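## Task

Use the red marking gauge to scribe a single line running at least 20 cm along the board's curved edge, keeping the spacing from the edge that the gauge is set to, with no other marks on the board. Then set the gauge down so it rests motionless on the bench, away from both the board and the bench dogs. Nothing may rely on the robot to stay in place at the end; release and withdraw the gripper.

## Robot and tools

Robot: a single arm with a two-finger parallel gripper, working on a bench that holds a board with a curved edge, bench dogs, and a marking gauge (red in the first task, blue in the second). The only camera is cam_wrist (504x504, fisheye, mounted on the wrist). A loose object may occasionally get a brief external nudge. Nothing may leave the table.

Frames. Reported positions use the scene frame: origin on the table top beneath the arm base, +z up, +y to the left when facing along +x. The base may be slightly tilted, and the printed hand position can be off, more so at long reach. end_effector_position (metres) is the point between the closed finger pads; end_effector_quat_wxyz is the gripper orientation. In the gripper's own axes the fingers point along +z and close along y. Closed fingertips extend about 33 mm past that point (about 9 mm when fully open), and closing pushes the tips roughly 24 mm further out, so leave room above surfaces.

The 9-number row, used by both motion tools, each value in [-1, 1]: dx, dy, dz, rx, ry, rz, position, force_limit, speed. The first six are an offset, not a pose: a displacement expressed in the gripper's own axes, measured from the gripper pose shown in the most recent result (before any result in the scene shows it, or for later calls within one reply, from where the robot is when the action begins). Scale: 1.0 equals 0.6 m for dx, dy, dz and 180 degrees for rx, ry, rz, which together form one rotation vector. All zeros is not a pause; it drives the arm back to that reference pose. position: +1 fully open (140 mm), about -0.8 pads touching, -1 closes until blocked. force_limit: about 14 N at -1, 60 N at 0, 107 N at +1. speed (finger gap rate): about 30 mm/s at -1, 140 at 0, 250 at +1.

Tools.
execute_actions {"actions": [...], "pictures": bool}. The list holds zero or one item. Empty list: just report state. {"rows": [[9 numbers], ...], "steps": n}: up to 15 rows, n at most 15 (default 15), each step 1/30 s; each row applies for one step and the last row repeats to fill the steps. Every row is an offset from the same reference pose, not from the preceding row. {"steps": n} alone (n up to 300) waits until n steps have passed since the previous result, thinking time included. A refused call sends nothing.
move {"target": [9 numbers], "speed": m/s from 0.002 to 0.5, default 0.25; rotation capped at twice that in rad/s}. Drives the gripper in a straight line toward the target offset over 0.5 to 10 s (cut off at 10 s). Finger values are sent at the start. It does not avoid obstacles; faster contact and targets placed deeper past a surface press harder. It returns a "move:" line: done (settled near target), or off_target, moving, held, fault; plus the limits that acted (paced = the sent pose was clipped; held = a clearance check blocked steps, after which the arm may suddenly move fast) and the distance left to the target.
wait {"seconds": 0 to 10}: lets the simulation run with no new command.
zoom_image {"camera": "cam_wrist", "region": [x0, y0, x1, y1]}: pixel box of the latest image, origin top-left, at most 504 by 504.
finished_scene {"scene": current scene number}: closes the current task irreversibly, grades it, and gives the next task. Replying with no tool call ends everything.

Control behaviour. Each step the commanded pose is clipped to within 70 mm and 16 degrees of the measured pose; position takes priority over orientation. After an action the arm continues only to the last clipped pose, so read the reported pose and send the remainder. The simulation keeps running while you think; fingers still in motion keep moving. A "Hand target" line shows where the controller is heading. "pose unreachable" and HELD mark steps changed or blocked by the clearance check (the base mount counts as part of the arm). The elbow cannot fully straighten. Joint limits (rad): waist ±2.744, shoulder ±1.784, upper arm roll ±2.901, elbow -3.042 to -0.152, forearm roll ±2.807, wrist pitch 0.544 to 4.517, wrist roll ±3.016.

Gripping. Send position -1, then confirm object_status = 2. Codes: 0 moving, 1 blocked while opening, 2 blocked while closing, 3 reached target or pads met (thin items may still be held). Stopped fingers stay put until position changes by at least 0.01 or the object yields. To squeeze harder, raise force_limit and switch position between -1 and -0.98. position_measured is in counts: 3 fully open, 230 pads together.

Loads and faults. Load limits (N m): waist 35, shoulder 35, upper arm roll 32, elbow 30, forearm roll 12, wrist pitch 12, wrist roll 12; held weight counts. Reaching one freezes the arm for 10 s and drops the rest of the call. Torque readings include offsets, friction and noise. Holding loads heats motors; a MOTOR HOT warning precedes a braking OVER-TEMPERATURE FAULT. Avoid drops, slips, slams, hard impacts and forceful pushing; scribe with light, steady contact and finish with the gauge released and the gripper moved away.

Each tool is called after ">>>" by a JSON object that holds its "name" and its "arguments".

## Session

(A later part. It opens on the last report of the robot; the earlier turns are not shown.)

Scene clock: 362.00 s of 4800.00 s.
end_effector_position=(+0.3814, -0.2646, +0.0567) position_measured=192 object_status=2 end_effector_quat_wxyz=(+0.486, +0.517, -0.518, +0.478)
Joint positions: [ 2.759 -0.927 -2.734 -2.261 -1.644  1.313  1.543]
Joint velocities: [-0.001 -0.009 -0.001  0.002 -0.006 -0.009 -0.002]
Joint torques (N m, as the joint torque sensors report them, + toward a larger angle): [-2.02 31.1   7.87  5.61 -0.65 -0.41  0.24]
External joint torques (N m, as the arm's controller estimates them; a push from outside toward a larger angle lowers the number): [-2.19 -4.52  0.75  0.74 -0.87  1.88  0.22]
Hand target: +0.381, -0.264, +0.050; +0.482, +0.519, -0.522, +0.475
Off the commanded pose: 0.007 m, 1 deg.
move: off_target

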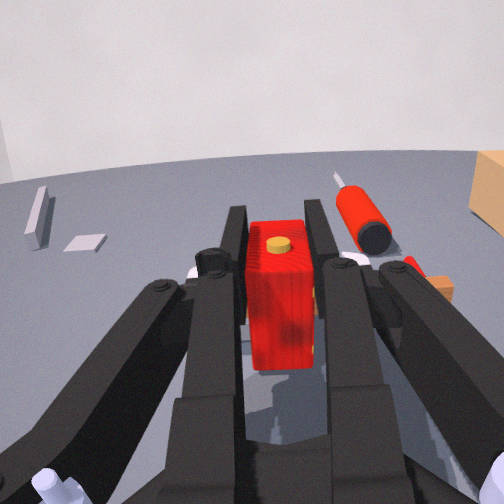

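>>> {"name": "move", "arguments": {"target": [0.003, 0, 0, 0, 0, 0, 0.0, 0, -0.5], "speed": 0.02}}

>>> {"name": "move", "arguments": {"target": [0.15, 0, 0, 0, 0, 0, 0.0, 0, 0], "speed": 0.15}}

>>> {"name": "move", "arguments": {"target": [0, 0, 0.065, 0, -0.478, 0, 0.0, 0, 0], "speed": 0.3}}

Scene clock: 377.13 s of 4800.00 s.
end_effector_position=(+0.3824, -0.2650, +0.0587) position_measured=129 object_status=3 end_effector_quat_wxyz=(+0.486, +0.516, -0.518, +0.479)
Joint positions: [ 2.759 -0.923 -2.734 -2.262 -1.645  1.312  1.543]
Joint velocities: [-0.     0.001  0.001 -0.001 -0.     0.     0.   ]
Joint torques (N m, as the joint torque sensors report them, + toward a larger angle): [-1.1  35.33  8.4   2.91  0.65 -2.05 -0.15]
External joint torques (N m, as the arm's controller estimates them; a push from outside toward a larger angle lowers the number): [-1.38 -0.26  1.22 -2.04  0.45  0.21 -0.18]
Hand target: +0.381, -0.265, +0.059; +0.486, +0.517, -0.518, +0.478
Off the commanded pose: 0.001 m, 0 deg.
After step 90, 11.43 s passed at rest.
move: done

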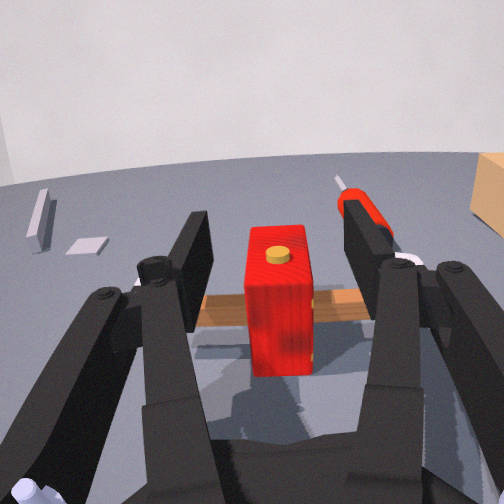

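Scene clock: 378.33 s of 4800.00 s.
end_effector_position=(+0.3850, -0.2709, +0.1493) position_measured=129 object_status=3 end_effector_quat_wxyz=(+0.483, +0.512, -0.521, +0.484)
Joint positions: [ 2.683 -0.645 -2.645 -2.425 -1.597  1.341  1.445]
Joint velocities: [-0.003 -0.     0.002 -0.001 -0.     0.003 -0.027]
Joint torques (N m, as the joint torque sensors report them, + toward a larger angle): [-0.1  31.99  8.06  5.68  0.61 -1.8  -0.34]
External joint torques (N m, as the arm's controller estimates them; a push from outside toward a larger angle lowers the number): [-0.34  0.    1.73 -2.06  0.77  0.44 -0.36]
Hand target: +0.384, -0.270, +0.148; +0.485, +0.516, -0.518, +0.479
Off the commanded pose: 0.002 m, 1 deg.
move: done

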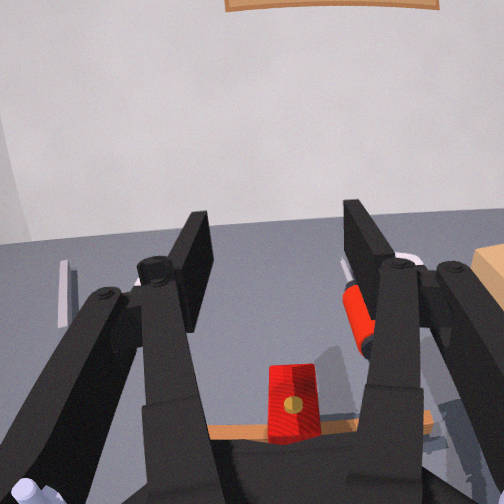

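Scene clock: 382.37 s of 4800.00 s.
end_effector_position=(+0.3850, -0.3151, +0.1519) position_measured=129 object_status=3 end_effector_quat_wxyz=(+0.008, +0.695, -0.719, +0.013)
Joint positions: [ 2.072 -0.038 -2.795 -2.42  -0.061  2.483 -0.595]
Joint velocities: [ 0.    -0.001  0.     0.001  0.004 -0.001 -0.034]
Joint torques (N m, as the joint torque sensors report them, + toward a larger angle): [-0.9  25.71  0.73 21.41  1.18  2.23 -0.31]
External joint torques (N m, as the arm's controller estimates them; a push from outside toward a larger angle lowers the number): [-1.08 -1.7   0.16  0.94  0.65 -0.35 -0.31]
Hand target: +0.385, -0.315, +0.152; +0.007, +0.699, -0.715, +0.012
Off the commanded pose: 0.007 m, 2 deg.
move: off_target; limits=paced

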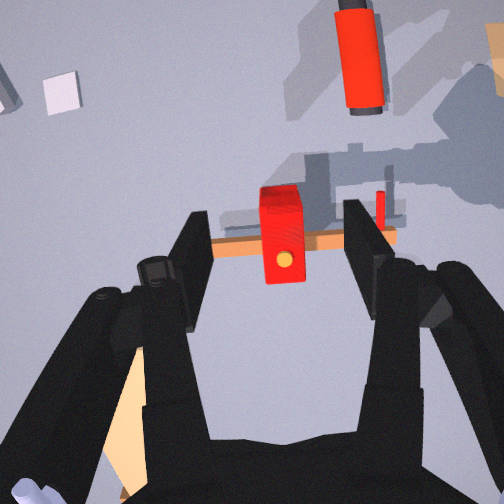

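>>> {"name": "move", "arguments": {"target": [-0.012, 0.015, 0.1, 0, 0, 0, 0.0, 0, 0], "speed": 0.15}}

Scene clock: 389.93 s of 4800.00 s.
end_effector_position=(+0.3756, -0.3084, +0.0922) position_measured=129 object_status=3 end_effector_quat_wxyz=(+0.007, +0.698, -0.716, +0.011)
Joint positions: [ 2.085 -0.155 -2.823 -2.473 -0.148  2.641 -0.541]
Joint velocities: [ 0.004  0.001 -0.004 -0.    -0.005  0.012  0.023]
Joint torques (N m, as the joint torque sensors report them, + toward a larger angle): [ 1.27 27.53  0.34 16.58 -0.24  3.04  0.08]
External joint torques (N m, as the arm's controller estimates them; a push from outside toward a larger angle lowers the number): [ 1.11 -1.51 -1.33 -1.36 -0.67  0.49  0.08]
Hand target: +0.376, -0.309, +0.092; +0.007, +0.695, -0.719, +0.013
Off the commanded pose: 0.002 m, 1 deg.
After step 90, 3.50 s passed at rest.
move: done

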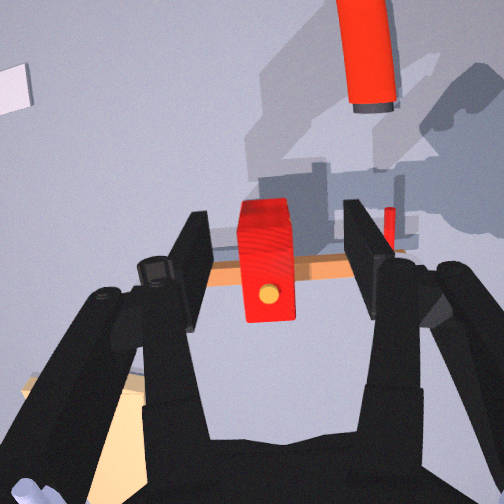

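>>> {"name": "move", "arguments": {"target": [-0.02, -0.008, 0.0, 0, 0, 0, 0.0, 0, 0], "speed": 0.1}}

>>> {"name": "move", "arguments": {"target": [0, 0, 0.083, 0, 0, 0, 0.0, 0, 0], "speed": 0.05}}

Scene clock: 397.60 s of 4800.00 s.
end_effector_position=(+0.3805, -0.2976, +0.0920) position_measured=129 object_status=3 end_effector_quat_wxyz=(+0.007, +0.701, -0.713, +0.011)
Joint positions: [ 2.102 -0.15  -2.816 -2.481 -0.149  2.643 -0.524]
Joint velocities: [ 0.003  0.002 -0.001  0.001 -0.001  0.001  0.012]
Joint torques (N m, as the joint torque sensors report them, + toward a larger angle): [ 0.04 28.83  2.04 15.7   0.92  2.92  0.14]
External joint torques (N m, as the arm's controller estimates them; a push from outside toward a larger angle lowers the number): [-0.04 -0.04  0.48 -2.33  0.49  0.35  0.14]
Hand target: +0.381, -0.296, +0.092; +0.007, +0.698, -0.716, +0.011
Off the commanded pose: 0.001 m, 0 deg.
After step 90, 3.97 s passed at rest.
move: done

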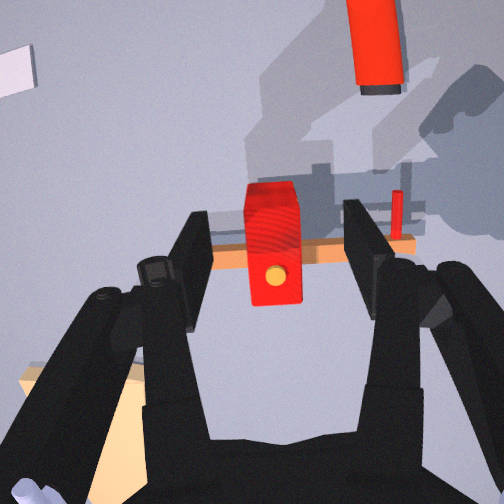

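Scene clock: 399.07 s of 4800.00 s.
end_effector_position=(+0.3781, -0.2966, +0.0415) position_measured=129 object_status=3 end_effector_quat_wxyz=(+0.007, +0.703, -0.711, +0.008)
Joint positions: [ 2.154 -0.285 -2.889 -2.472 -0.247  2.755 -0.461]
Joint velocities: [ 0.012  0.    -0.011 -0.     0.001  0.009  0.011]
Joint torques (N m, as the joint torque sensors report them, + toward a larger angle): [ 0.79 30.    2.33 16.45 -0.15  3.12  0.14]
External joint torques (N m, as the arm's controller estimates them; a push from outside toward a larger angle lowers the number): [ 0.64 -1.59 -0.14  0.71 -0.5   0.58  0.14]
Hand target: +0.380, -0.298, +0.042; +0.007, +0.701, -0.713, +0.011
Off the commanded pose: 0.004 m, 1 deg.
move: off_target

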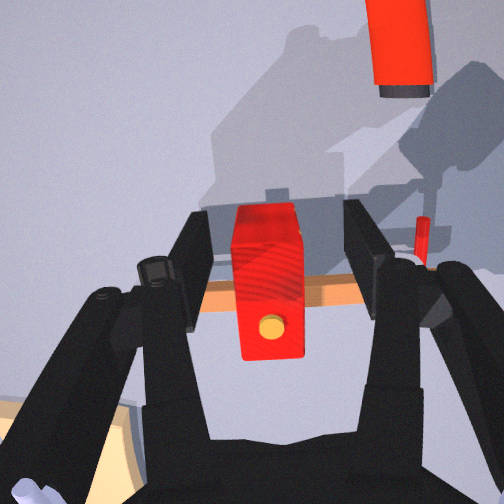

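>>> {"name": "move", "arguments": {"target": [0, -0.005, 0, 0, 0, 0, -1, 0.3, -0.3], "speed": 0.03}}

>>> {"name": "move", "arguments": {"target": [0, 0, -0.13, 0, 0, 0, -1, 0.3, -0.3], "speed": 0.15}}

>>> {"name": "move", "arguments": {"target": [-0.05, 0, 0, 0, 0.478, 0, -1, 0.3, -0.3], "speed": 0.25}}

Scene clock: 407.37 s of 4800.00 s.
end_effector_position=(+0.3803, -0.2975, +0.0420) position_measured=191 object_status=2 end_effector_quat_wxyz=(+0.007, +0.703, -0.712, +0.009)
Joint positions: [ 2.157 -0.287 -2.89  -2.466 -0.247  2.755 -0.457]
Joint velocities: [ 0.001  0.     0.     0.001  0.001 -0.001 -0.   ]
Joint torques (N m, as the joint torque sensors report them, + toward a larger angle): [ 0.71 29.63  3.18 16.36  0.18  2.25 -0.08]
External joint torques (N m, as the arm's controller estimates them; a push from outside toward a larger angle lowers the number): [ 0.5  -2.05  0.64  0.54 -0.17 -0.3  -0.08]
Hand target: +0.381, -0.297, +0.042; +0.007, +0.703, -0.711, +0.008
Off the commanded pose: 0.001 m, 0 deg.
After step 90, 4.60 s passed at rest.
move: done

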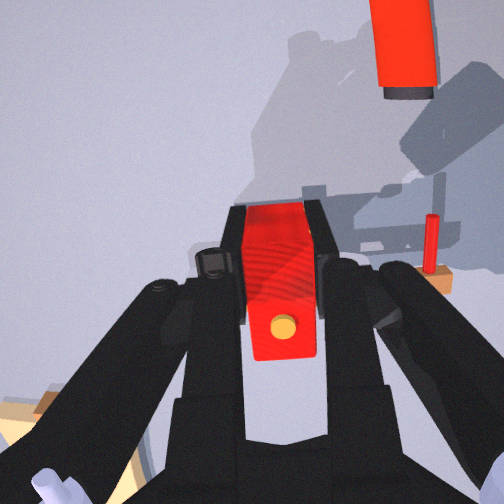

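Scene clock: 408.53 s of 4800.00 s.
end_effector_position=(+0.3813, -0.2971, +0.1195) position_measured=191 object_status=2 end_effector_quat_wxyz=(+0.007, +0.699, -0.715, +0.010)
Joint positions: [ 2.113 -0.08  -2.816 -2.475 -0.091  2.571 -0.558]
Joint velocities: [-0.001  0.     0.001 -0.001  0.005 -0.012 -0.027]
Joint torques (N m, as the joint torque sensors report them, + toward a larger angle): [-1.02 28.06  1.77 18.79  1.17  2.24 -0.3 ]
External joint torques (N m, as the arm's controller estimates them; a push from outside toward a larger angle lowers the number): [-1.12  0.33  0.9  -0.33  0.7  -0.33 -0.3 ]
Hand target: +0.381, -0.297, +0.120; +0.007, +0.702, -0.712, +0.009
Off the commanded pose: 0.002 m, 1 deg.
move: done

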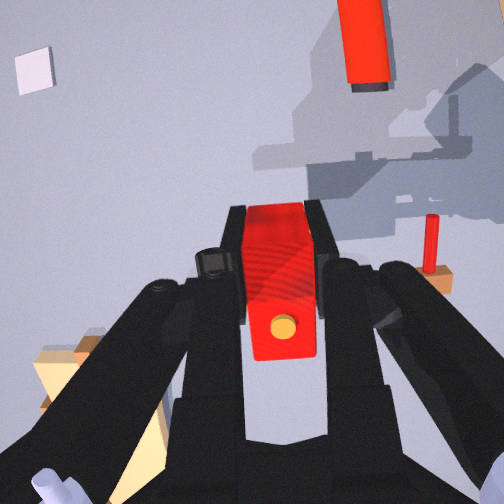

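Scene clock: 412.40 s of 4800.00 s.
end_effector_position=(+0.3792, -0.2620, +0.1126) position_measured=191 object_status=2 end_effector_quat_wxyz=(+0.487, +0.516, -0.519, +0.477)
Joint positions: [ 2.759 -0.745 -2.708 -2.372 -1.583  1.347  1.489]
Joint velocities: [ 0.    -0.001 -0.001  0.001 -0.    -0.01   0.025]
Joint torques (N m, as the joint torque sensors report them, + toward a larger angle): [-0.08 32.09  7.3   7.86 -0.62 -2.97  0.2 ]
External joint torques (N m, as the arm's controller estimates them; a push from outside toward a larger angle lowers the number): [-0.28 -1.49  1.08  1.39 -0.64 -0.71  0.18]
Hand target: +0.381, -0.262, +0.115; +0.484, +0.512, -0.520, +0.483
Off the commanded pose: 0.008 m, 2 deg.
joint sent to its limit — the command would take joint 1 (waist) past its upper limit, so that joint was sent only as far as its limit.
move: off_target

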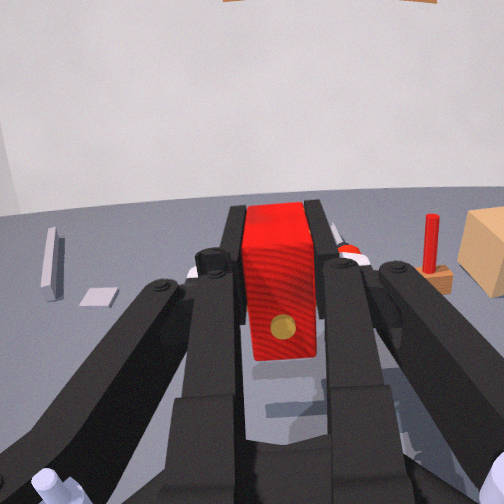

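>>> {"name": "move", "arguments": {"target": [-0.078, 0, 0.005, 0, 0, 0, -1, 0.3, -0.3], "speed": 0.06}}

>>> {"name": "move", "arguments": {"target": [-0.02, 0, 0.001, 0, 0, 0, -1, 0.3, -0.3], "speed": 0.015}}

Scene clock: 416.87 s of 4800.00 s.
end_effector_position=(+0.3765, -0.2608, +0.0637) position_measured=191 object_status=2 end_effector_quat_wxyz=(+0.488, +0.521, -0.517, +0.472)
Joint positions: [ 2.759 -0.898 -2.724 -2.287 -1.625  1.32   1.531]
Joint velocities: [ 0.001  0.001 -0.001  0.008 -0.006 -0.01   0.017]
Joint torques (N m, as the joint torque sensors report them, + toward a larger angle): [-0.17 33.46  6.67  6.54 -0.35 -2.98  0.15]
External joint torques (N m, as the arm's controller estimates them; a push from outside toward a larger angle lowers the number): [-0.43 -1.59 -0.48  1.67 -0.57 -0.74  0.12]
Hand target: +0.378, -0.262, +0.066; +0.487, +0.516, -0.518, +0.477
Off the commanded pose: 0.003 m, 1 deg.
joint sent to its limit — the command would take joint 1 (waist) past its upper limit, so that joint was sent only as far as its limit.
After step 90, 0.37 s passed at rest.
move: done

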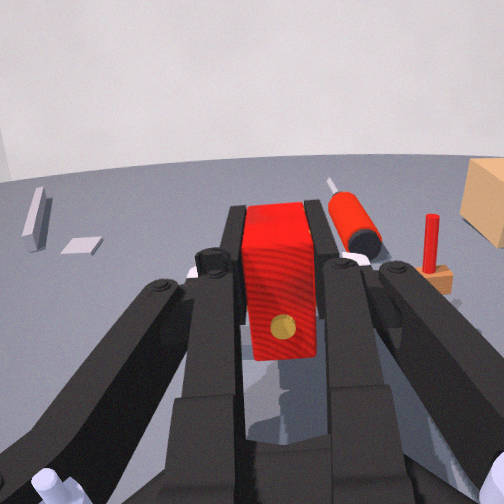

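Scene clock: 417.90 s of 4800.00 s.
end_effector_position=(+0.3746, -0.2593, +0.0501) position_measured=191 object_status=2 end_effector_quat_wxyz=(+0.489, +0.524, -0.517, +0.468)
Joint positions: [ 2.759 -0.936 -2.727 -2.266 -1.634  1.318  1.537]
Joint velocities: [ 0.    -0.001 -0.     0.002 -0.003 -0.003  0.006]
Joint torques (N m, as the joint torque sensors report them, + toward a larger angle): [ 0.08 33.66  6.78  6.4  -0.39 -2.95  0.26]
External joint torques (N m, as the arm's controller estimates them; a push from outside toward a larger angle lowers the number): [-0.16 -1.72 -0.58  1.86 -0.65 -0.71  0.23]
Hand target: +0.376, -0.261, +0.052; +0.488, +0.521, -0.517, +0.472
Off the commanded pose: 0.003 m, 1 deg.
joint sent to its limit — the command would take joint 1 (waist) past its upper limit, so that joint was sent only as far as its limit.
move: done

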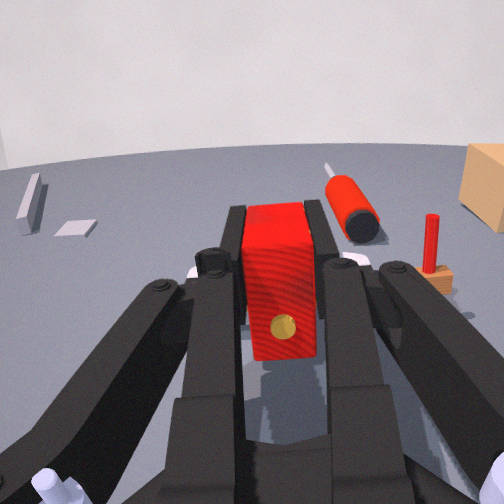

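>>> {"name": "move", "arguments": {"target": [-0.01, 0, 0.001, 0, 0, 0, -1, 0.3, -0.3], "speed": 0.01}}

Scene clock: 421.50 s of 4800.00 s.
end_effector_position=(+0.3745, -0.2598, +0.0487) position_measured=191 object_status=2 end_effector_quat_wxyz=(+0.492, +0.523, -0.514, +0.469)
Joint positions: [ 2.759 -0.95  -2.727 -2.257 -1.637  1.305  1.538]
Joint velocities: [ 0.    -0.007 -0.001  0.    -0.005 -0.007 -0.001]
Joint torques (N m, as the joint torque sensors report them, + toward a larger angle): [-1.44 31.33  7.48  5.42 -0.53 -0.92  0.12]
External joint torques (N m, as the arm's controller estimates them; a push from outside toward a larger angle lowers the number): [-1.68 -4.09  0.05  1.02 -0.81  1.35  0.09]
Hand target: +0.374, -0.259, +0.044; +0.489, +0.524, -0.517, +0.468
Off the commanded pose: 0.005 m, 1 deg.
move: off_target

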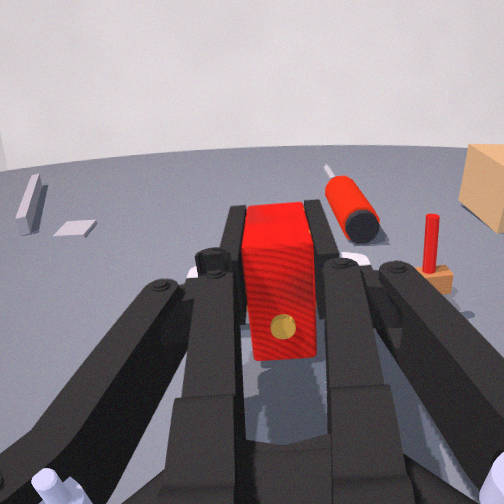

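>>> {"name": "move", "arguments": {"target": [0.003, 0, 0, 0, 0, 0, 0.0, 0, -0.5], "speed": 0.02}}

>>> {"name": "move", "arguments": {"target": [0.17, 0, 0, 0, 0, 0, 0.0, 0, 0], "speed": 0.15}}

>>> {"name": "move", "arguments": {"target": [0, 0, 0.01, 0, -0.475, 0, 0.0, 0, 0], "speed": 0.3}}

>>> {"name": "move", "arguments": {"target": [0, 0, 0, 0, 0, 0.5, 0.0, 0, 0], "speed": 0.5}}

>>> {"name": "move", "arguments": {"target": [0, 0, 0, 0, 0, 0.5, 0.0, 0, 0], "speed": 0.5}}

Scene clock: 434.27 s of 4800.00 s.
end_effector_position=(+0.3756, -0.2603, +0.0506) position_measured=129 object_status=3 end_effector_quat_wxyz=(+0.491, +0.522, -0.514, +0.471)
Joint positions: [ 2.759 -0.946 -2.727 -2.258 -1.638  1.304  1.538]
Joint velocities: [-0.    -0.001  0.    -0.002 -0.     0.    -0.   ]
Joint torques (N m, as the joint torque sensors report them, + toward a larger angle): [-1.19 35.27  8.73  3.07  0.74 -2.08 -0.14]
External joint torques (N m, as the arm's controller estimates them; a push from outside toward a larger angle lowers the number): [-1.42 -0.05  1.34 -1.37  0.47  0.16 -0.17]
Hand target: +0.375, -0.260, +0.051; +0.492, +0.523, -0.514, +0.469
Off the commanded pose: 0.001 m, 0 deg.
After step 90, 9.07 s passed at rest.
move: done

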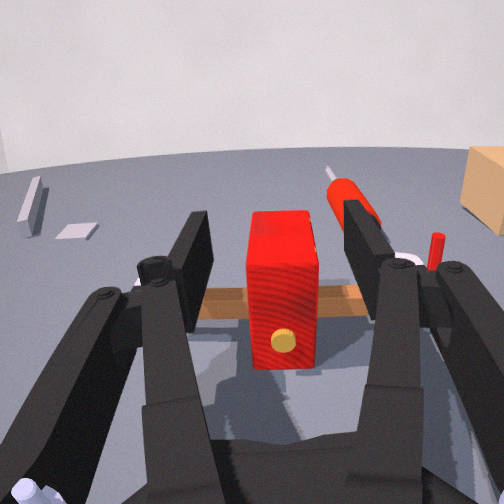

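Scene clock: 435.57 s of 4800.00 s.
end_effector_position=(+0.3808, -0.2674, +0.1531) position_measured=129 object_status=3 end_effector_quat_wxyz=(+0.489, +0.517, -0.517, +0.476)
Joint positions: [ 2.67  -0.632 -2.622 -2.438 -1.583  1.336  1.421]
Joint velocities: [-0.002 -0.     0.002 -0.001  0.002  0.002 -0.029]
Joint torques (N m, as the joint torque sensors report them, + toward a larger angle): [-1.14 31.31  8.18  5.72  0.58 -1.81 -0.26]
External joint torques (N m, as the arm's controller estimates them; a push from outside toward a larger angle lowers the number): [-1.38 -0.2   1.7  -2.09  0.73  0.43 -0.29]
Hand target: +0.379, -0.267, +0.152; +0.491, +0.522, -0.515, +0.471
Off the commanded pose: 0.003 m, 1 deg.
move: done

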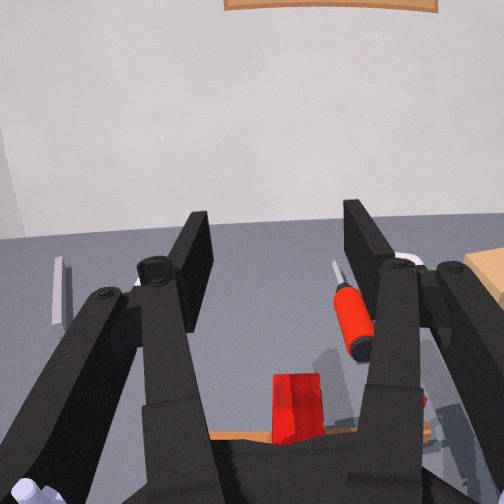

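Scene clock: 439.50 s of 4800.00 s.
end_effector_position=(+0.3826, -0.2772, +0.1578) position_measured=129 object_status=3 end_effector_quat_wxyz=(+0.016, +0.694, -0.719, +0.007)
Joint positions: [ 2.256  0.031 -2.911 -2.482 -0.051  2.461 -0.533]
Joint velocities: [-0.001 -0.001  0.     0.001  0.003 -0.001 -0.032]
Joint torques (N m, as the joint torque sensors report them, + toward a larger angle): [-1.38 24.7  -1.11 21.34  1.18  2.11 -0.38]
External joint torques (N m, as the arm's controller estimates them; a push from outside toward a larger angle lowers the number): [-1.6  -1.46 -1.11  0.87  0.65 -0.43 -0.38]
Hand target: +0.382, -0.278, +0.158; +0.015, +0.698, -0.716, +0.005
Off the commanded pose: 0.007 m, 2 deg.
joint sent to its limit — the command would take joint 3 (upper arm roll) past its lower limit, so that joint was sent only as far as its limit.
move: off_target; limits=paced

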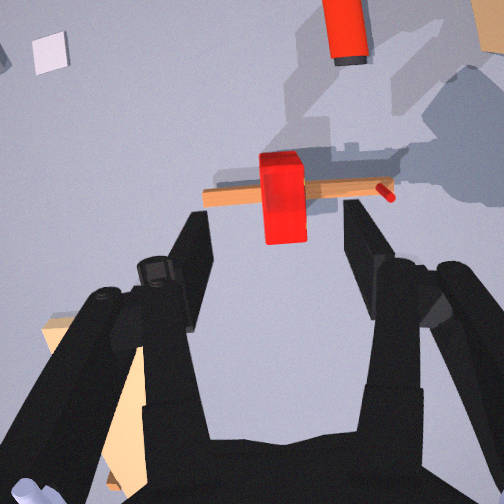

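Scene clock: 442.70 s of 4800.00 s.
end_effector_position=(+0.3820, -0.2779, +0.1577) position_measured=129 object_status=3 end_effector_quat_wxyz=(-0.005, +0.013, +1.000, -0.016)
Joint positions: [ 2.206  0.033 -2.863 -2.485 -0.046  2.465  1.022]
Joint velocities: [ 0.     0.    -0.001 -0.    -0.002 -0.001  0.031]
Joint torques (N m, as the joint torque sensors report them, + toward a larger angle): [-0.01 24.16  0.68 21.12 -0.18  2.15  0.08]
External joint torques (N m, as the arm's controller estimates them; a push from outside toward a larger angle lowers the number): [-0.14 -1.52  0.85  0.72 -0.7  -0.31  0.08]
Hand target: +0.382, -0.277, +0.158; -0.006, +0.018, +1.000, -0.016
Off the commanded pose: 0.001 m, 1 deg.
move: done; limits=paced

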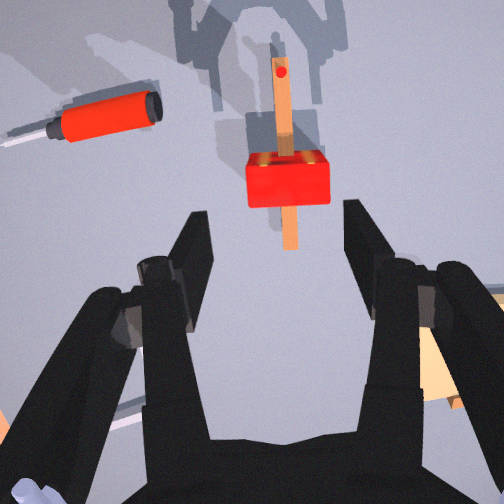

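Scene clock: 445.90 s of 4800.00 s.
end_effector_position=(+0.3814, -0.2785, +0.1576) position_measured=129 object_status=3 end_effector_quat_wxyz=(+0.009, +0.713, +0.701, -0.014)
Joint positions: [ 2.149  0.036 -2.808 -2.488 -0.041  2.468  2.577]
Joint velocities: [ 0.    -0.001  0.001 -0.001 -0.004 -0.002  0.033]
Joint torques (N m, as the joint torque sensors report them, + toward a larger angle): [-0.07 23.56  0.61 21.08 -0.09  2.09  0.23]
External joint torques (N m, as the arm's controller estimates them; a push from outside toward a larger angle lowers the number): [-0.36 -1.36  0.69  0.84 -0.65 -0.34  0.23]
Hand target: +0.382, -0.278, +0.158; +0.008, +0.716, +0.698, -0.015
Off the commanded pose: 0.001 m, 1 deg.
move: done; limits=paced

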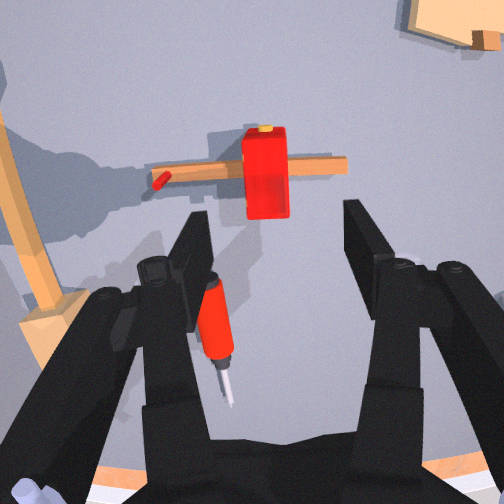

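>>> {"name": "move", "arguments": {"target": [0.01, -0.011, 0.09, 0, 0.0105, 0, 0.0, 0, 0], "speed": 0.12}}

Scene clock: 457.87 s of 4800.00 s.
end_effector_position=(+0.3740, -0.2727, +0.1041) position_measured=129 object_status=3 end_effector_quat_wxyz=(-0.004, +0.713, +0.701, -0.003)
Joint positions: [ 2.141 -0.084 -2.819 -2.517 -0.07   2.589  2.586]
Joint velocities: [ 0.001 -0.001 -0.001  0.    -0.002  0.011  0.001]
Joint torques (N m, as the joint torque sensors report them, + toward a larger angle): [-1.21 25.31 -0.01 16.89 -0.22  2.92 -0.18]
External joint torques (N m, as the arm's controller estimates them; a push from outside toward a larger angle lowers the number): [-1.43 -1.72 -1.03 -1.38 -0.67  0.53 -0.17]
Hand target: +0.374, -0.274, +0.103; -0.003, +0.713, +0.701, -0.003
Off the commanded pose: 0.002 m, 0 deg.
After step 90, 7.90 s passed at rest.
move: done

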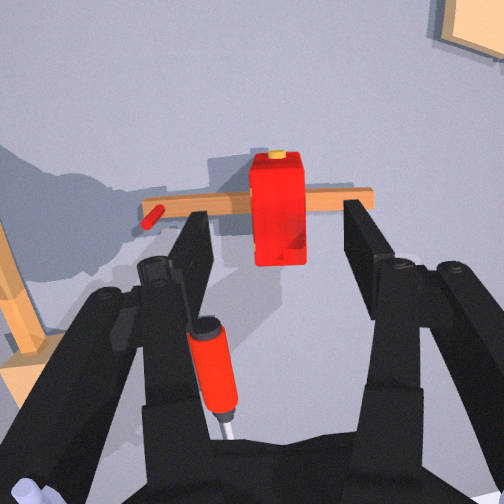

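>>> {"name": "move", "arguments": {"target": [0.003, 0, 0.066, 0, 0, 0, -0.2, 0, 0], "speed": 0.04}}

>>> {"name": "move", "arguments": {"target": [0, 0, 0, 0, 0, 0, -1, 0.6, -0.3], "speed": 0.03}}

Scene clock: 465.10 s of 4800.00 s.
end_effector_position=(+0.3731, -0.2703, +0.0652) position_measured=154 object_status=3 end_effector_quat_wxyz=(-0.006, +0.711, +0.704, -0.003)
Joint positions: [ 2.161 -0.188 -2.85  -2.521 -0.145  2.688  2.635]
Joint velocities: [ 0.009  0.    -0.006 -0.002 -0.005  0.013  0.019]
Joint torques (N m, as the joint torque sensors report them, + toward a larger angle): [ 0.7  27.39  1.07 14.55 -0.27  3.02  0.2 ]
External joint torques (N m, as the arm's controller estimates them; a push from outside toward a larger angle lowers the number): [ 0.44 -1.58 -0.85 -1.98 -0.65  0.63  0.2 ]
Hand target: +0.373, -0.270, +0.064; -0.004, +0.713, +0.701, -0.003
Off the commanded pose: 0.001 m, 0 deg.
After step 90, 2.87 s passed at rest.
move: done

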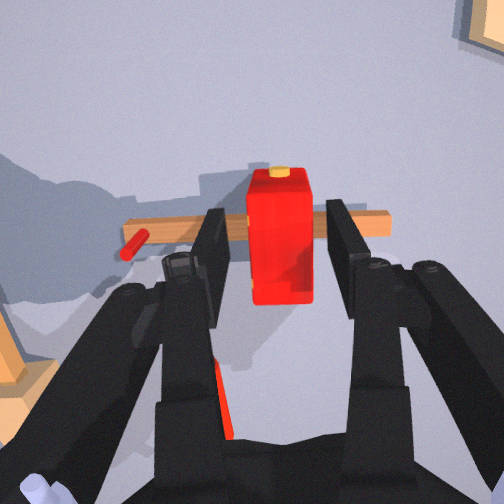

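Scene clock: 465.60 s of 4800.00 s.
end_effector_position=(+0.3734, -0.2706, +0.0656) position_measured=193 object_status=2 end_effector_quat_wxyz=(-0.005, +0.711, +0.704, -0.003)
Joint positions: [ 2.161 -0.187 -2.849 -2.521 -0.145  2.688  2.635]
Joint velocities: [ 0.     0.001  0.    -0.001  0.    -0.     0.001]
Joint torques (N m, as the joint torque sensors report them, + toward a larger angle): [-0.51 27.88  1.85 15.8   0.39  2.39 -0.1 ]
External joint torques (N m, as the arm's controller estimates them; a push from outside toward a larger angle lowers the number): [-0.72 -1.02 -0.01 -0.68  0.01  0.   -0.1 ]
Hand target: +0.373, -0.270, +0.065; -0.006, +0.711, +0.704, -0.003
Off the commanded pose: 0.001 m, 0 deg.
move: done

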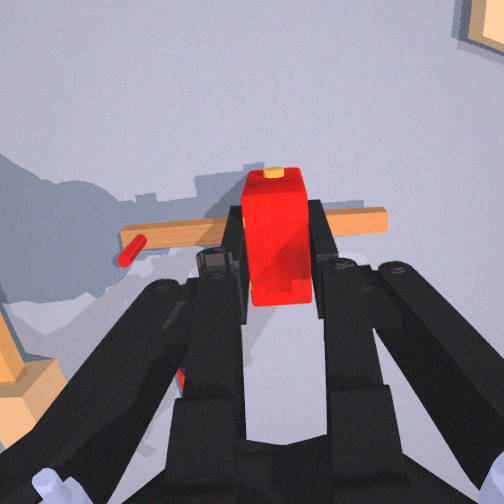

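>>> {"name": "move", "arguments": {"target": [0, 0, -0.15, 0, 0, 0, -1, 0.6, -0.3], "speed": 0.15}}

>>> {"name": "move", "arguments": {"target": [0, 0, 0, 0, 0, -0.5, -1, 0.6, -0.3], "speed": 0.5}}

>>> {"name": "move", "arguments": {"target": [-0.1, 0.23, 0, 0, 0, -0.5, -1, 0.6, -0.3], "speed": 0.5}}

Scene clock: 491.87 s of 4800.00 s.
end_effector_position=(+0.3751, -0.2722, +0.1548) position_measured=193 object_status=2 end_effector_quat_wxyz=(-0.004, +0.714, +0.700, -0.003)
Joint positions: [ 2.149  0.04  -2.816 -2.495  0.003  2.451  2.537]
Joint velocities: [ 0.    -0.001  0.    -0.001  0.002 -0.011 -0.02 ]
Joint torques (N m, as the joint torque sensors report them, + toward a larger angle): [-0.08 25.17 -0.28 20.87  1.27  2.09 -0.49]
External joint torques (N m, as the arm's controller estimates them; a push from outside toward a larger angle lowers the number): [-0.3   0.32 -0.12  0.63  0.72 -0.3  -0.49]
Hand target: +0.375, -0.272, +0.156; -0.005, +0.711, +0.703, -0.002
Off the commanded pose: 0.002 m, 1 deg.
After step 90, 22.00 s passed at rest.
move: done

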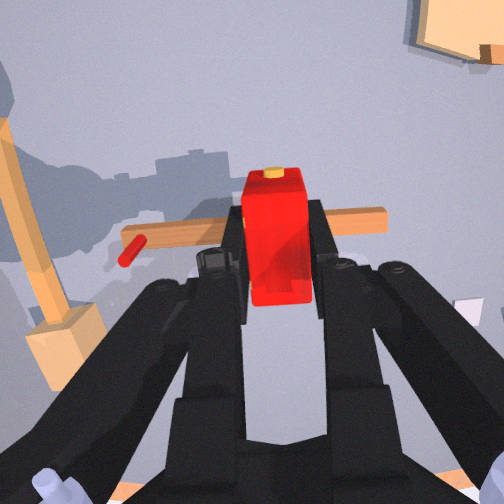

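Scene clock: 495.07 s of 4800.00 s.
end_effector_position=(+0.3748, -0.2711, +0.1543) position_measured=193 object_status=2 end_effector_quat_wxyz=(-0.006, +0.014, +1.000, +0.000)
Joint positions: [ 2.2    0.039 -2.865 -2.497 -0.002  2.452  0.982]
Joint velocities: [ 0.    -0.    -0.    -0.001  0.002  0.    -0.03 ]
Joint torques (N m, as the joint torque sensors report them, + toward a larger angle): [-0.91 24.74 -1.27 20.62  1.16  2.48 -0.32]
External joint torques (N m, as the arm's controller estimates them; a push from outside toward a larger angle lowers the number): [-1.04 -0.53 -1.09  0.44  0.66  0.09 -0.32]
Hand target: +0.375, -0.272, +0.155; -0.005, +0.009, +1.000, +0.001
Off the commanded pose: 0.001 m, 1 deg.
move: done; limits=paced

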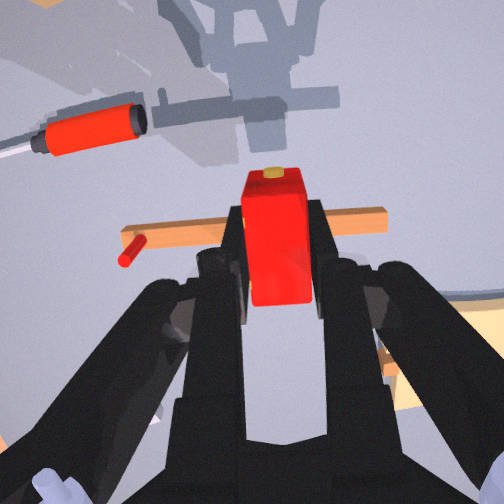

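Scene clock: 498.00 s of 4800.00 s.
end_effector_position=(+0.4372, -0.1319, +0.1541) position_measured=193 object_status=2 end_effector_quat_wxyz=(+0.002, +0.693, -0.721, -0.006)
Joint positions: [ 2.453  0.051 -2.787 -2.511  0.02   2.452 -0.265]
Joint velocities: [ 0.001  0.001 -0.001  0.     0.002  0.001 -0.032]
Joint torques (N m, as the joint torque sensors report them, + toward a larger angle): [-0.49 23.29 -1.18 21.16  1.14  2.82 -0.21]
External joint torques (N m, as the arm's controller estimates them; a push from outside toward a larger angle lowers the number): [-0.72 -1.   -0.9   0.85  0.64  0.34 -0.21]
Hand target: +0.439, -0.133, +0.155; +0.000, +0.697, -0.717, -0.005
Off the commanded pose: 0.003 m, 1 deg.
move: done; limits=paced

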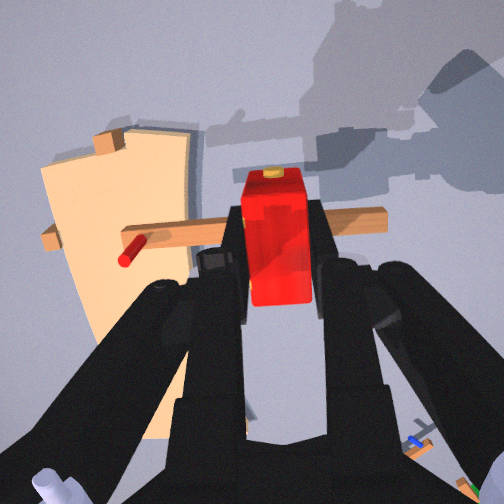

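>>> {"name": "move", "arguments": {"target": [0, -0.02, 0.115, 0.055, 0, 0.06, -1, 0.6, -0.3], "speed": 0.08}}

Scene clock: 527.80 s of 4800.00 s.
end_effector_position=(+0.4470, -0.1314, +0.0858) position_measured=193 object_status=2 end_effector_quat_wxyz=(+0.057, -0.624, +0.777, -0.055)
Joint positions: [ 2.467 -0.082 -2.816 -2.672  0.004  2.904 -0.093]
Joint velocities: [ 0.007  0.001 -0.009 -0.001 -0.01   0.01   0.033]
Joint torques (N m, as the joint torque sensors report them, + toward a larger angle): [ 0.6  23.88 -0.18 14.22 -0.4   3.59  0.16]
External joint torques (N m, as the arm's controller estimates them; a push from outside toward a larger angle lowers the number): [ 0.49 -1.25 -1.02 -2.1  -0.65  0.76  0.17]
Hand target: +0.447, -0.131, +0.085; +0.057, -0.620, +0.781, -0.055
Off the commanded pose: 0.002 m, 1 deg.
After step 90, 24.53 s passed at rest.
move: done

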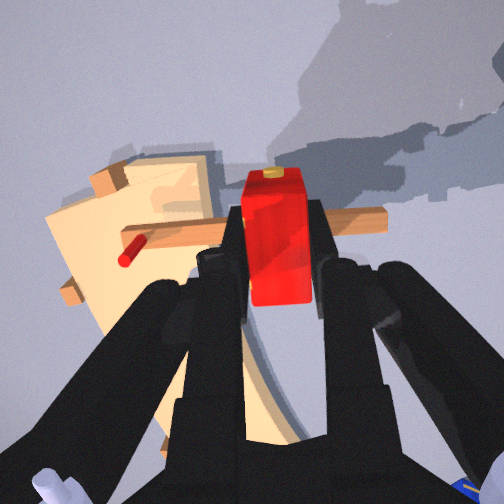

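>>> {"name": "move", "arguments": {"target": [-0.02, -0.0225, 0.017, 0, 0, 0, -1, 0.6, -0.3], "speed": 0.03}}

Scene clock: 535.67 s of 4800.00 s.
end_effector_position=(+0.4612, -0.1214, +0.0767) position_measured=193 object_status=2 end_effector_quat_wxyz=(+0.056, -0.630, +0.773, -0.052)
Joint positions: [ 2.515 -0.137 -2.845 -2.629 -0.055  2.909 -0.032]
Joint velocities: [ 0.026 -0.001 -0.026  0.003 -0.01   0.001  0.04 ]
Joint torques (N m, as the joint torque sensors report them, + toward a larger angle): [ 0.25 25.07  0.58 17.63 -0.34  3.57  0.23]
External joint torques (N m, as the arm's controller estimates them; a push from outside toward a larger angle lowers the number): [ 0.14 -1.81 -0.7   1.54 -0.6   0.74  0.24]
Hand target: +0.464, -0.122, +0.078; +0.057, -0.625, +0.777, -0.054
Off the commanded pose: 0.004 m, 1 deg.
After step 90, 3.93 s passed at rest.
move: off_target

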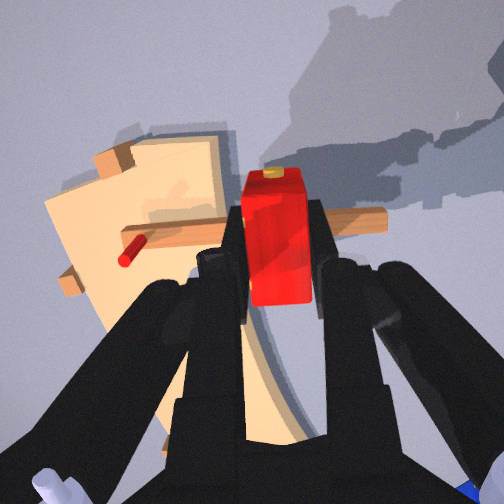

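>>> {"name": "move", "arguments": {"target": [0, -0.026, 0.004, 0, 0, 0.004, -1, 0.6, -0.3], "speed": 0.015}}

Scene clock: 541.00 s of 4800.00 s.
end_effector_position=(+0.4760, -0.1242, +0.0763) position_measured=193 object_status=2 end_effector_quat_wxyz=(+0.057, -0.626, +0.776, -0.051)
Joint positions: [ 2.534 -0.169 -2.864 -2.581 -0.073  2.894 -0.009]
Joint velocities: [ 0.008 -0.003 -0.006  0.002 -0.002 -0.006  0.007]
Joint torques (N m, as the joint torque sensors report them, + toward a larger angle): [ 1.08 27.09  0.73 16.96 -0.39  2.52  0.18]
External joint torques (N m, as the arm's controller estimates them; a push from outside toward a larger angle lowers the number): [ 0.84 -1.12 -0.9   0.69 -0.64 -0.3   0.19]
Hand target: +0.477, -0.124, +0.076; +0.056, -0.625, +0.777, -0.051
Off the commanded pose: 0.001 m, 0 deg.
After step 90, 1.07 s passed at rest.
move: done

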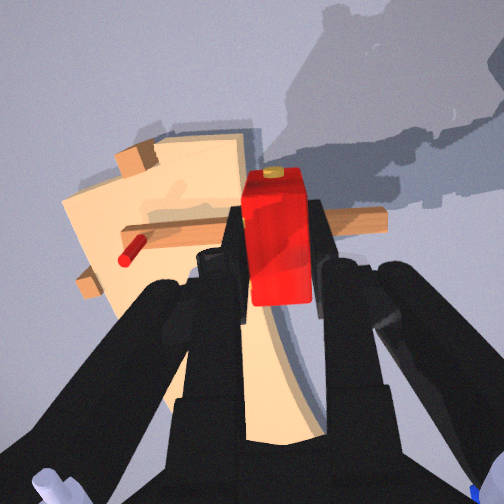

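>>> {"name": "move", "arguments": {"target": [0, -0.013, 0.002, 0, 0, 0, -1, 0.6, -0.3], "speed": 0.01}}

Scene clock: 544.17 s of 4800.00 s.
end_effector_position=(+0.4789, -0.1245, +0.0736) position_measured=193 object_status=2 end_effector_quat_wxyz=(+0.054, -0.628, +0.775, -0.047)
Joint positions: [ 2.54  -0.186 -2.87  -2.562 -0.08   2.88  -0.007]
Joint velocities: [ 0.005 -0.    -0.005  0.004 -0.002 -0.005  0.   ]
Joint torques (N m, as the joint torque sensors report them, + toward a larger angle): [-0.18 28.07  1.33 19.61 -0.32  3.65  0.18]
External joint torques (N m, as the arm's controller estimates them; a push from outside toward a larger angle lowers the number): [-0.37 -0.83 -0.38  3.25 -0.59  0.83  0.19]
Hand target: +0.484, -0.126, +0.076; +0.057, -0.626, +0.776, -0.051
Off the commanded pose: 0.006 m, 1 deg.
move: off_target

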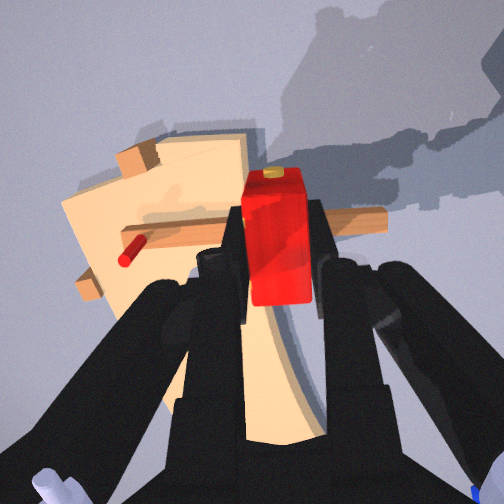

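>>> {"name": "move", "arguments": {"target": [-0.1345, 0.004, -0.006, 0.004, -0.0083, -0.055, -1, 0.6, -0.3], "speed": 0.05}}

Scene clock: 565.97 s of 4800.00 s.
end_effector_position=(+0.4880, -0.0459, +0.0760) position_measured=193 object_status=2 end_effector_quat_wxyz=(-0.061, +0.689, -0.721, +0.042)
Joint positions: [ 2.613 -0.174 -2.789 -2.58  -0.091  2.885 -0.007]
Joint velocities: [-0.001 -0.001  0.001 -0.001 -0.001 -0.001 -0.001]
Joint torques (N m, as the joint torque sensors report them, + toward a larger angle): [ 0.88 28.59  3.84 16.05 -0.29  4.22 -0.26]
External joint torques (N m, as the arm's controller estimates them; a push from outside toward a larger angle lowers the number): [ 0.76  1.01  1.94 -0.23 -0.55  1.41 -0.25]
Hand target: +0.492, -0.044, +0.079; -0.065, +0.692, -0.717, +0.048
Off the commanded pose: 0.006 m, 1 deg.
After step 90, 16.73 s passed at rest.
move: off_target

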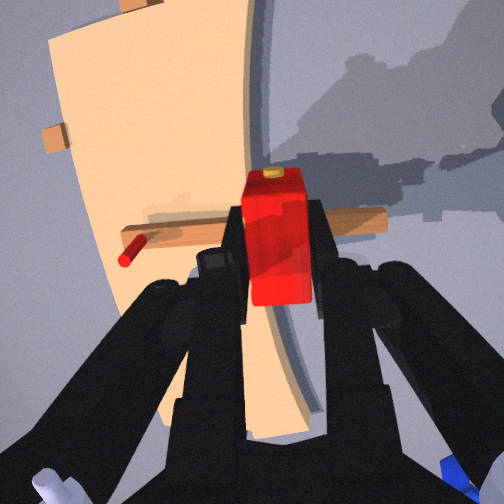

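>>> {"name": "move", "arguments": {"target": [-0.174, 0.013, -0.004, 0.003, -0.011, -0.0748, -1, 0.6, -0.3], "speed": 0.05}}

Scene clock: 575.13 s of 4800.00 s.
end_effector_position=(+0.4813, +0.0571, +0.0791) position_measured=193 object_status=2 end_effector_quat_wxyz=(-0.071, +0.765, -0.639, +0.036)
Joint positions: [ 2.7   -0.162 -2.674 -2.604 -0.11   2.896 -0.013]
Joint velocities: [ 0.     0.    -0.    -0.001 -0.002 -0.     0.001]
Joint torques (N m, as the joint torque sensors report them, + toward a larger angle): [ 1.13 25.52  4.26 16.36 -0.55  3.85 -0.3 ]
External joint torques (N m, as the arm's controller estimates them; a push from outside toward a larger angle lowers the number): [ 0.93 -0.1   1.99  0.19 -0.79  1.02 -0.29]
Hand target: +0.484, +0.060, +0.081; -0.073, +0.769, -0.634, +0.039
Off the commanded pose: 0.004 m, 1 deg.
After step 90, 3.50 s passed at rest.
move: off_target

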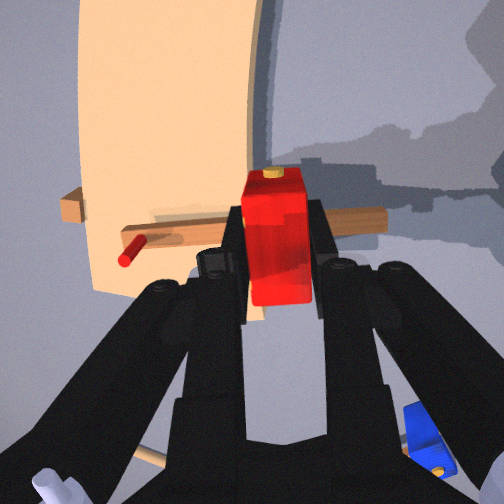

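>>> {"name": "move", "arguments": {"target": [-0.0507, -0.0075, -0.002, -0.0497, 0.0095, -0.0236, -1, 0.6, -0.3], "speed": 0.03}}

Scene clock: 601.23 s of 4800.00 s.
end_effector_position=(+0.4805, +0.0875, +0.0813) position_measured=193 object_status=2 end_effector_quat_wxyz=(-0.003, +0.792, -0.610, +0.001)
Joint positions: [ 2.758 -0.226 -2.647 -2.439 -0.228  2.63   0.088]
Joint velocities: [-0.001 -0.003  0.001  0.005 -0.008 -0.028  0.017]
Joint torques (N m, as the joint torque sensors report them, + toward a larger angle): [ 0.2  26.81  4.15 18.36 -0.33  2.11  0.15]
External joint torques (N m, as the arm's controller estimates them; a push from outside toward a larger angle lowers the number): [ 0.09 -1.78  0.78  0.71 -0.73 -0.42  0.15]
Hand target: +0.480, +0.088, +0.081; -0.000, +0.791, -0.612, +0.000
Off the commanded pose: 0.001 m, 0 deg.
joint sent to its limit — the command would take joint 1 (waist) past its upper limit, so that joint was sent only as far as its limit.
After step 90, 19.97 s passed at rest.
move: done

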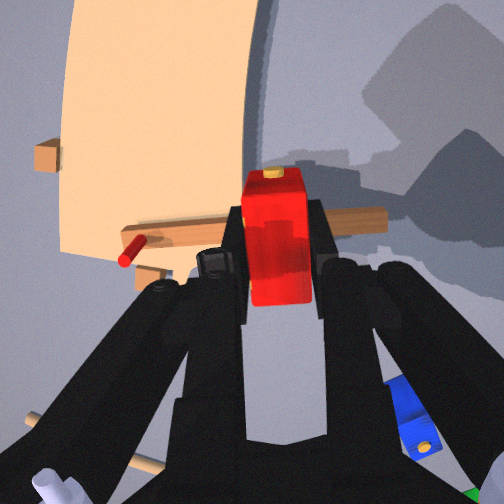

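>>> {"name": "move", "arguments": {"target": [0, -0.013, 0, 0, 0, 0, -1, 0.6, -0.3], "speed": 0.01}}

Scene clock: 605.33 s of 4800.00 s.
end_effector_position=(+0.4843, +0.0886, +0.0794) position_measured=193 object_status=2 end_effector_quat_wxyz=(-0.000, +0.792, -0.610, -0.002)
Joint positions: [ 2.758 -0.246 -2.647 -2.417 -0.239  2.617  0.095]
Joint velocities: [-0.    -0.     0.     0.003 -0.002 -0.004  0.001]
Joint torques (N m, as the joint torque sensors report them, + toward a larger angle): [ 0.19 28.74  4.15 19.51 -0.44  2.97  0.04]
External joint torques (N m, as the arm's controller estimates them; a push from outside toward a larger angle lowers the number): [-0.07 -0.43  0.34  1.87 -0.83  0.47  0.04]
Hand target: +0.488, +0.090, +0.081; -0.003, +0.792, -0.610, +0.001
Off the commanded pose: 0.004 m, 0 deg.
joint sent to its limit — the command would take joint 1 (waist) past its upper limit, so that joint was sent only as far as its limit.
move: off_target

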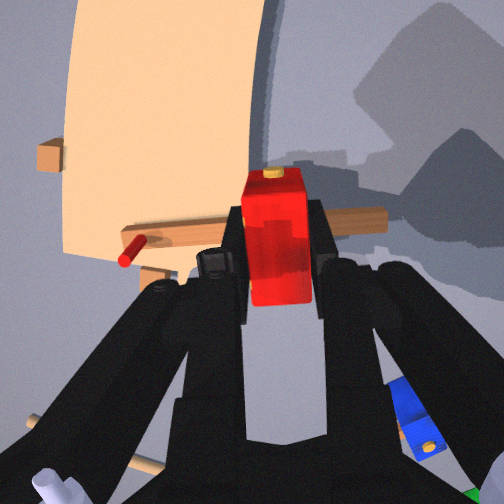

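>>> {"name": "move", "arguments": {"target": [0, -0.007, 0.01, 0, 0, 0, -1, 0.6, -0.3], "speed": 0.006}}

Scene clock: 609.33 s of 4800.00 s.
end_effector_position=(+0.4844, +0.0892, +0.0757) position_measured=193 object_status=2 end_effector_quat_wxyz=(+0.004, +0.794, -0.608, -0.003)
Joint positions: [ 2.759 -0.261 -2.647 -2.407 -0.26   2.611  0.108]
Joint velocities: [-0.     0.001  0.002  0.001 -0.004 -0.002  0.005]
Joint torques (N m, as the joint torque sensors report them, + toward a larger angle): [-0.35 22.24  1.26 20.34 -0.99  4.42  0.16]
External joint torques (N m, as the arm's controller estimates them; a push from outside toward a larger angle lowers the number): [-0.61 -7.26 -2.77  2.83 -1.38  1.95  0.15]
Hand target: +0.488, +0.090, +0.073; -0.000, +0.793, -0.610, -0.002
Off the commanded pose: 0.005 m, 1 deg.
joint sent to its limit — the command would take joint 1 (waist) past its upper limit, so that joint was sent only as far as its limit.
move: off_target

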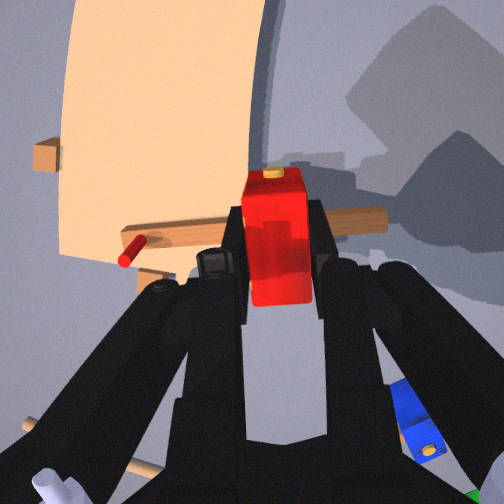

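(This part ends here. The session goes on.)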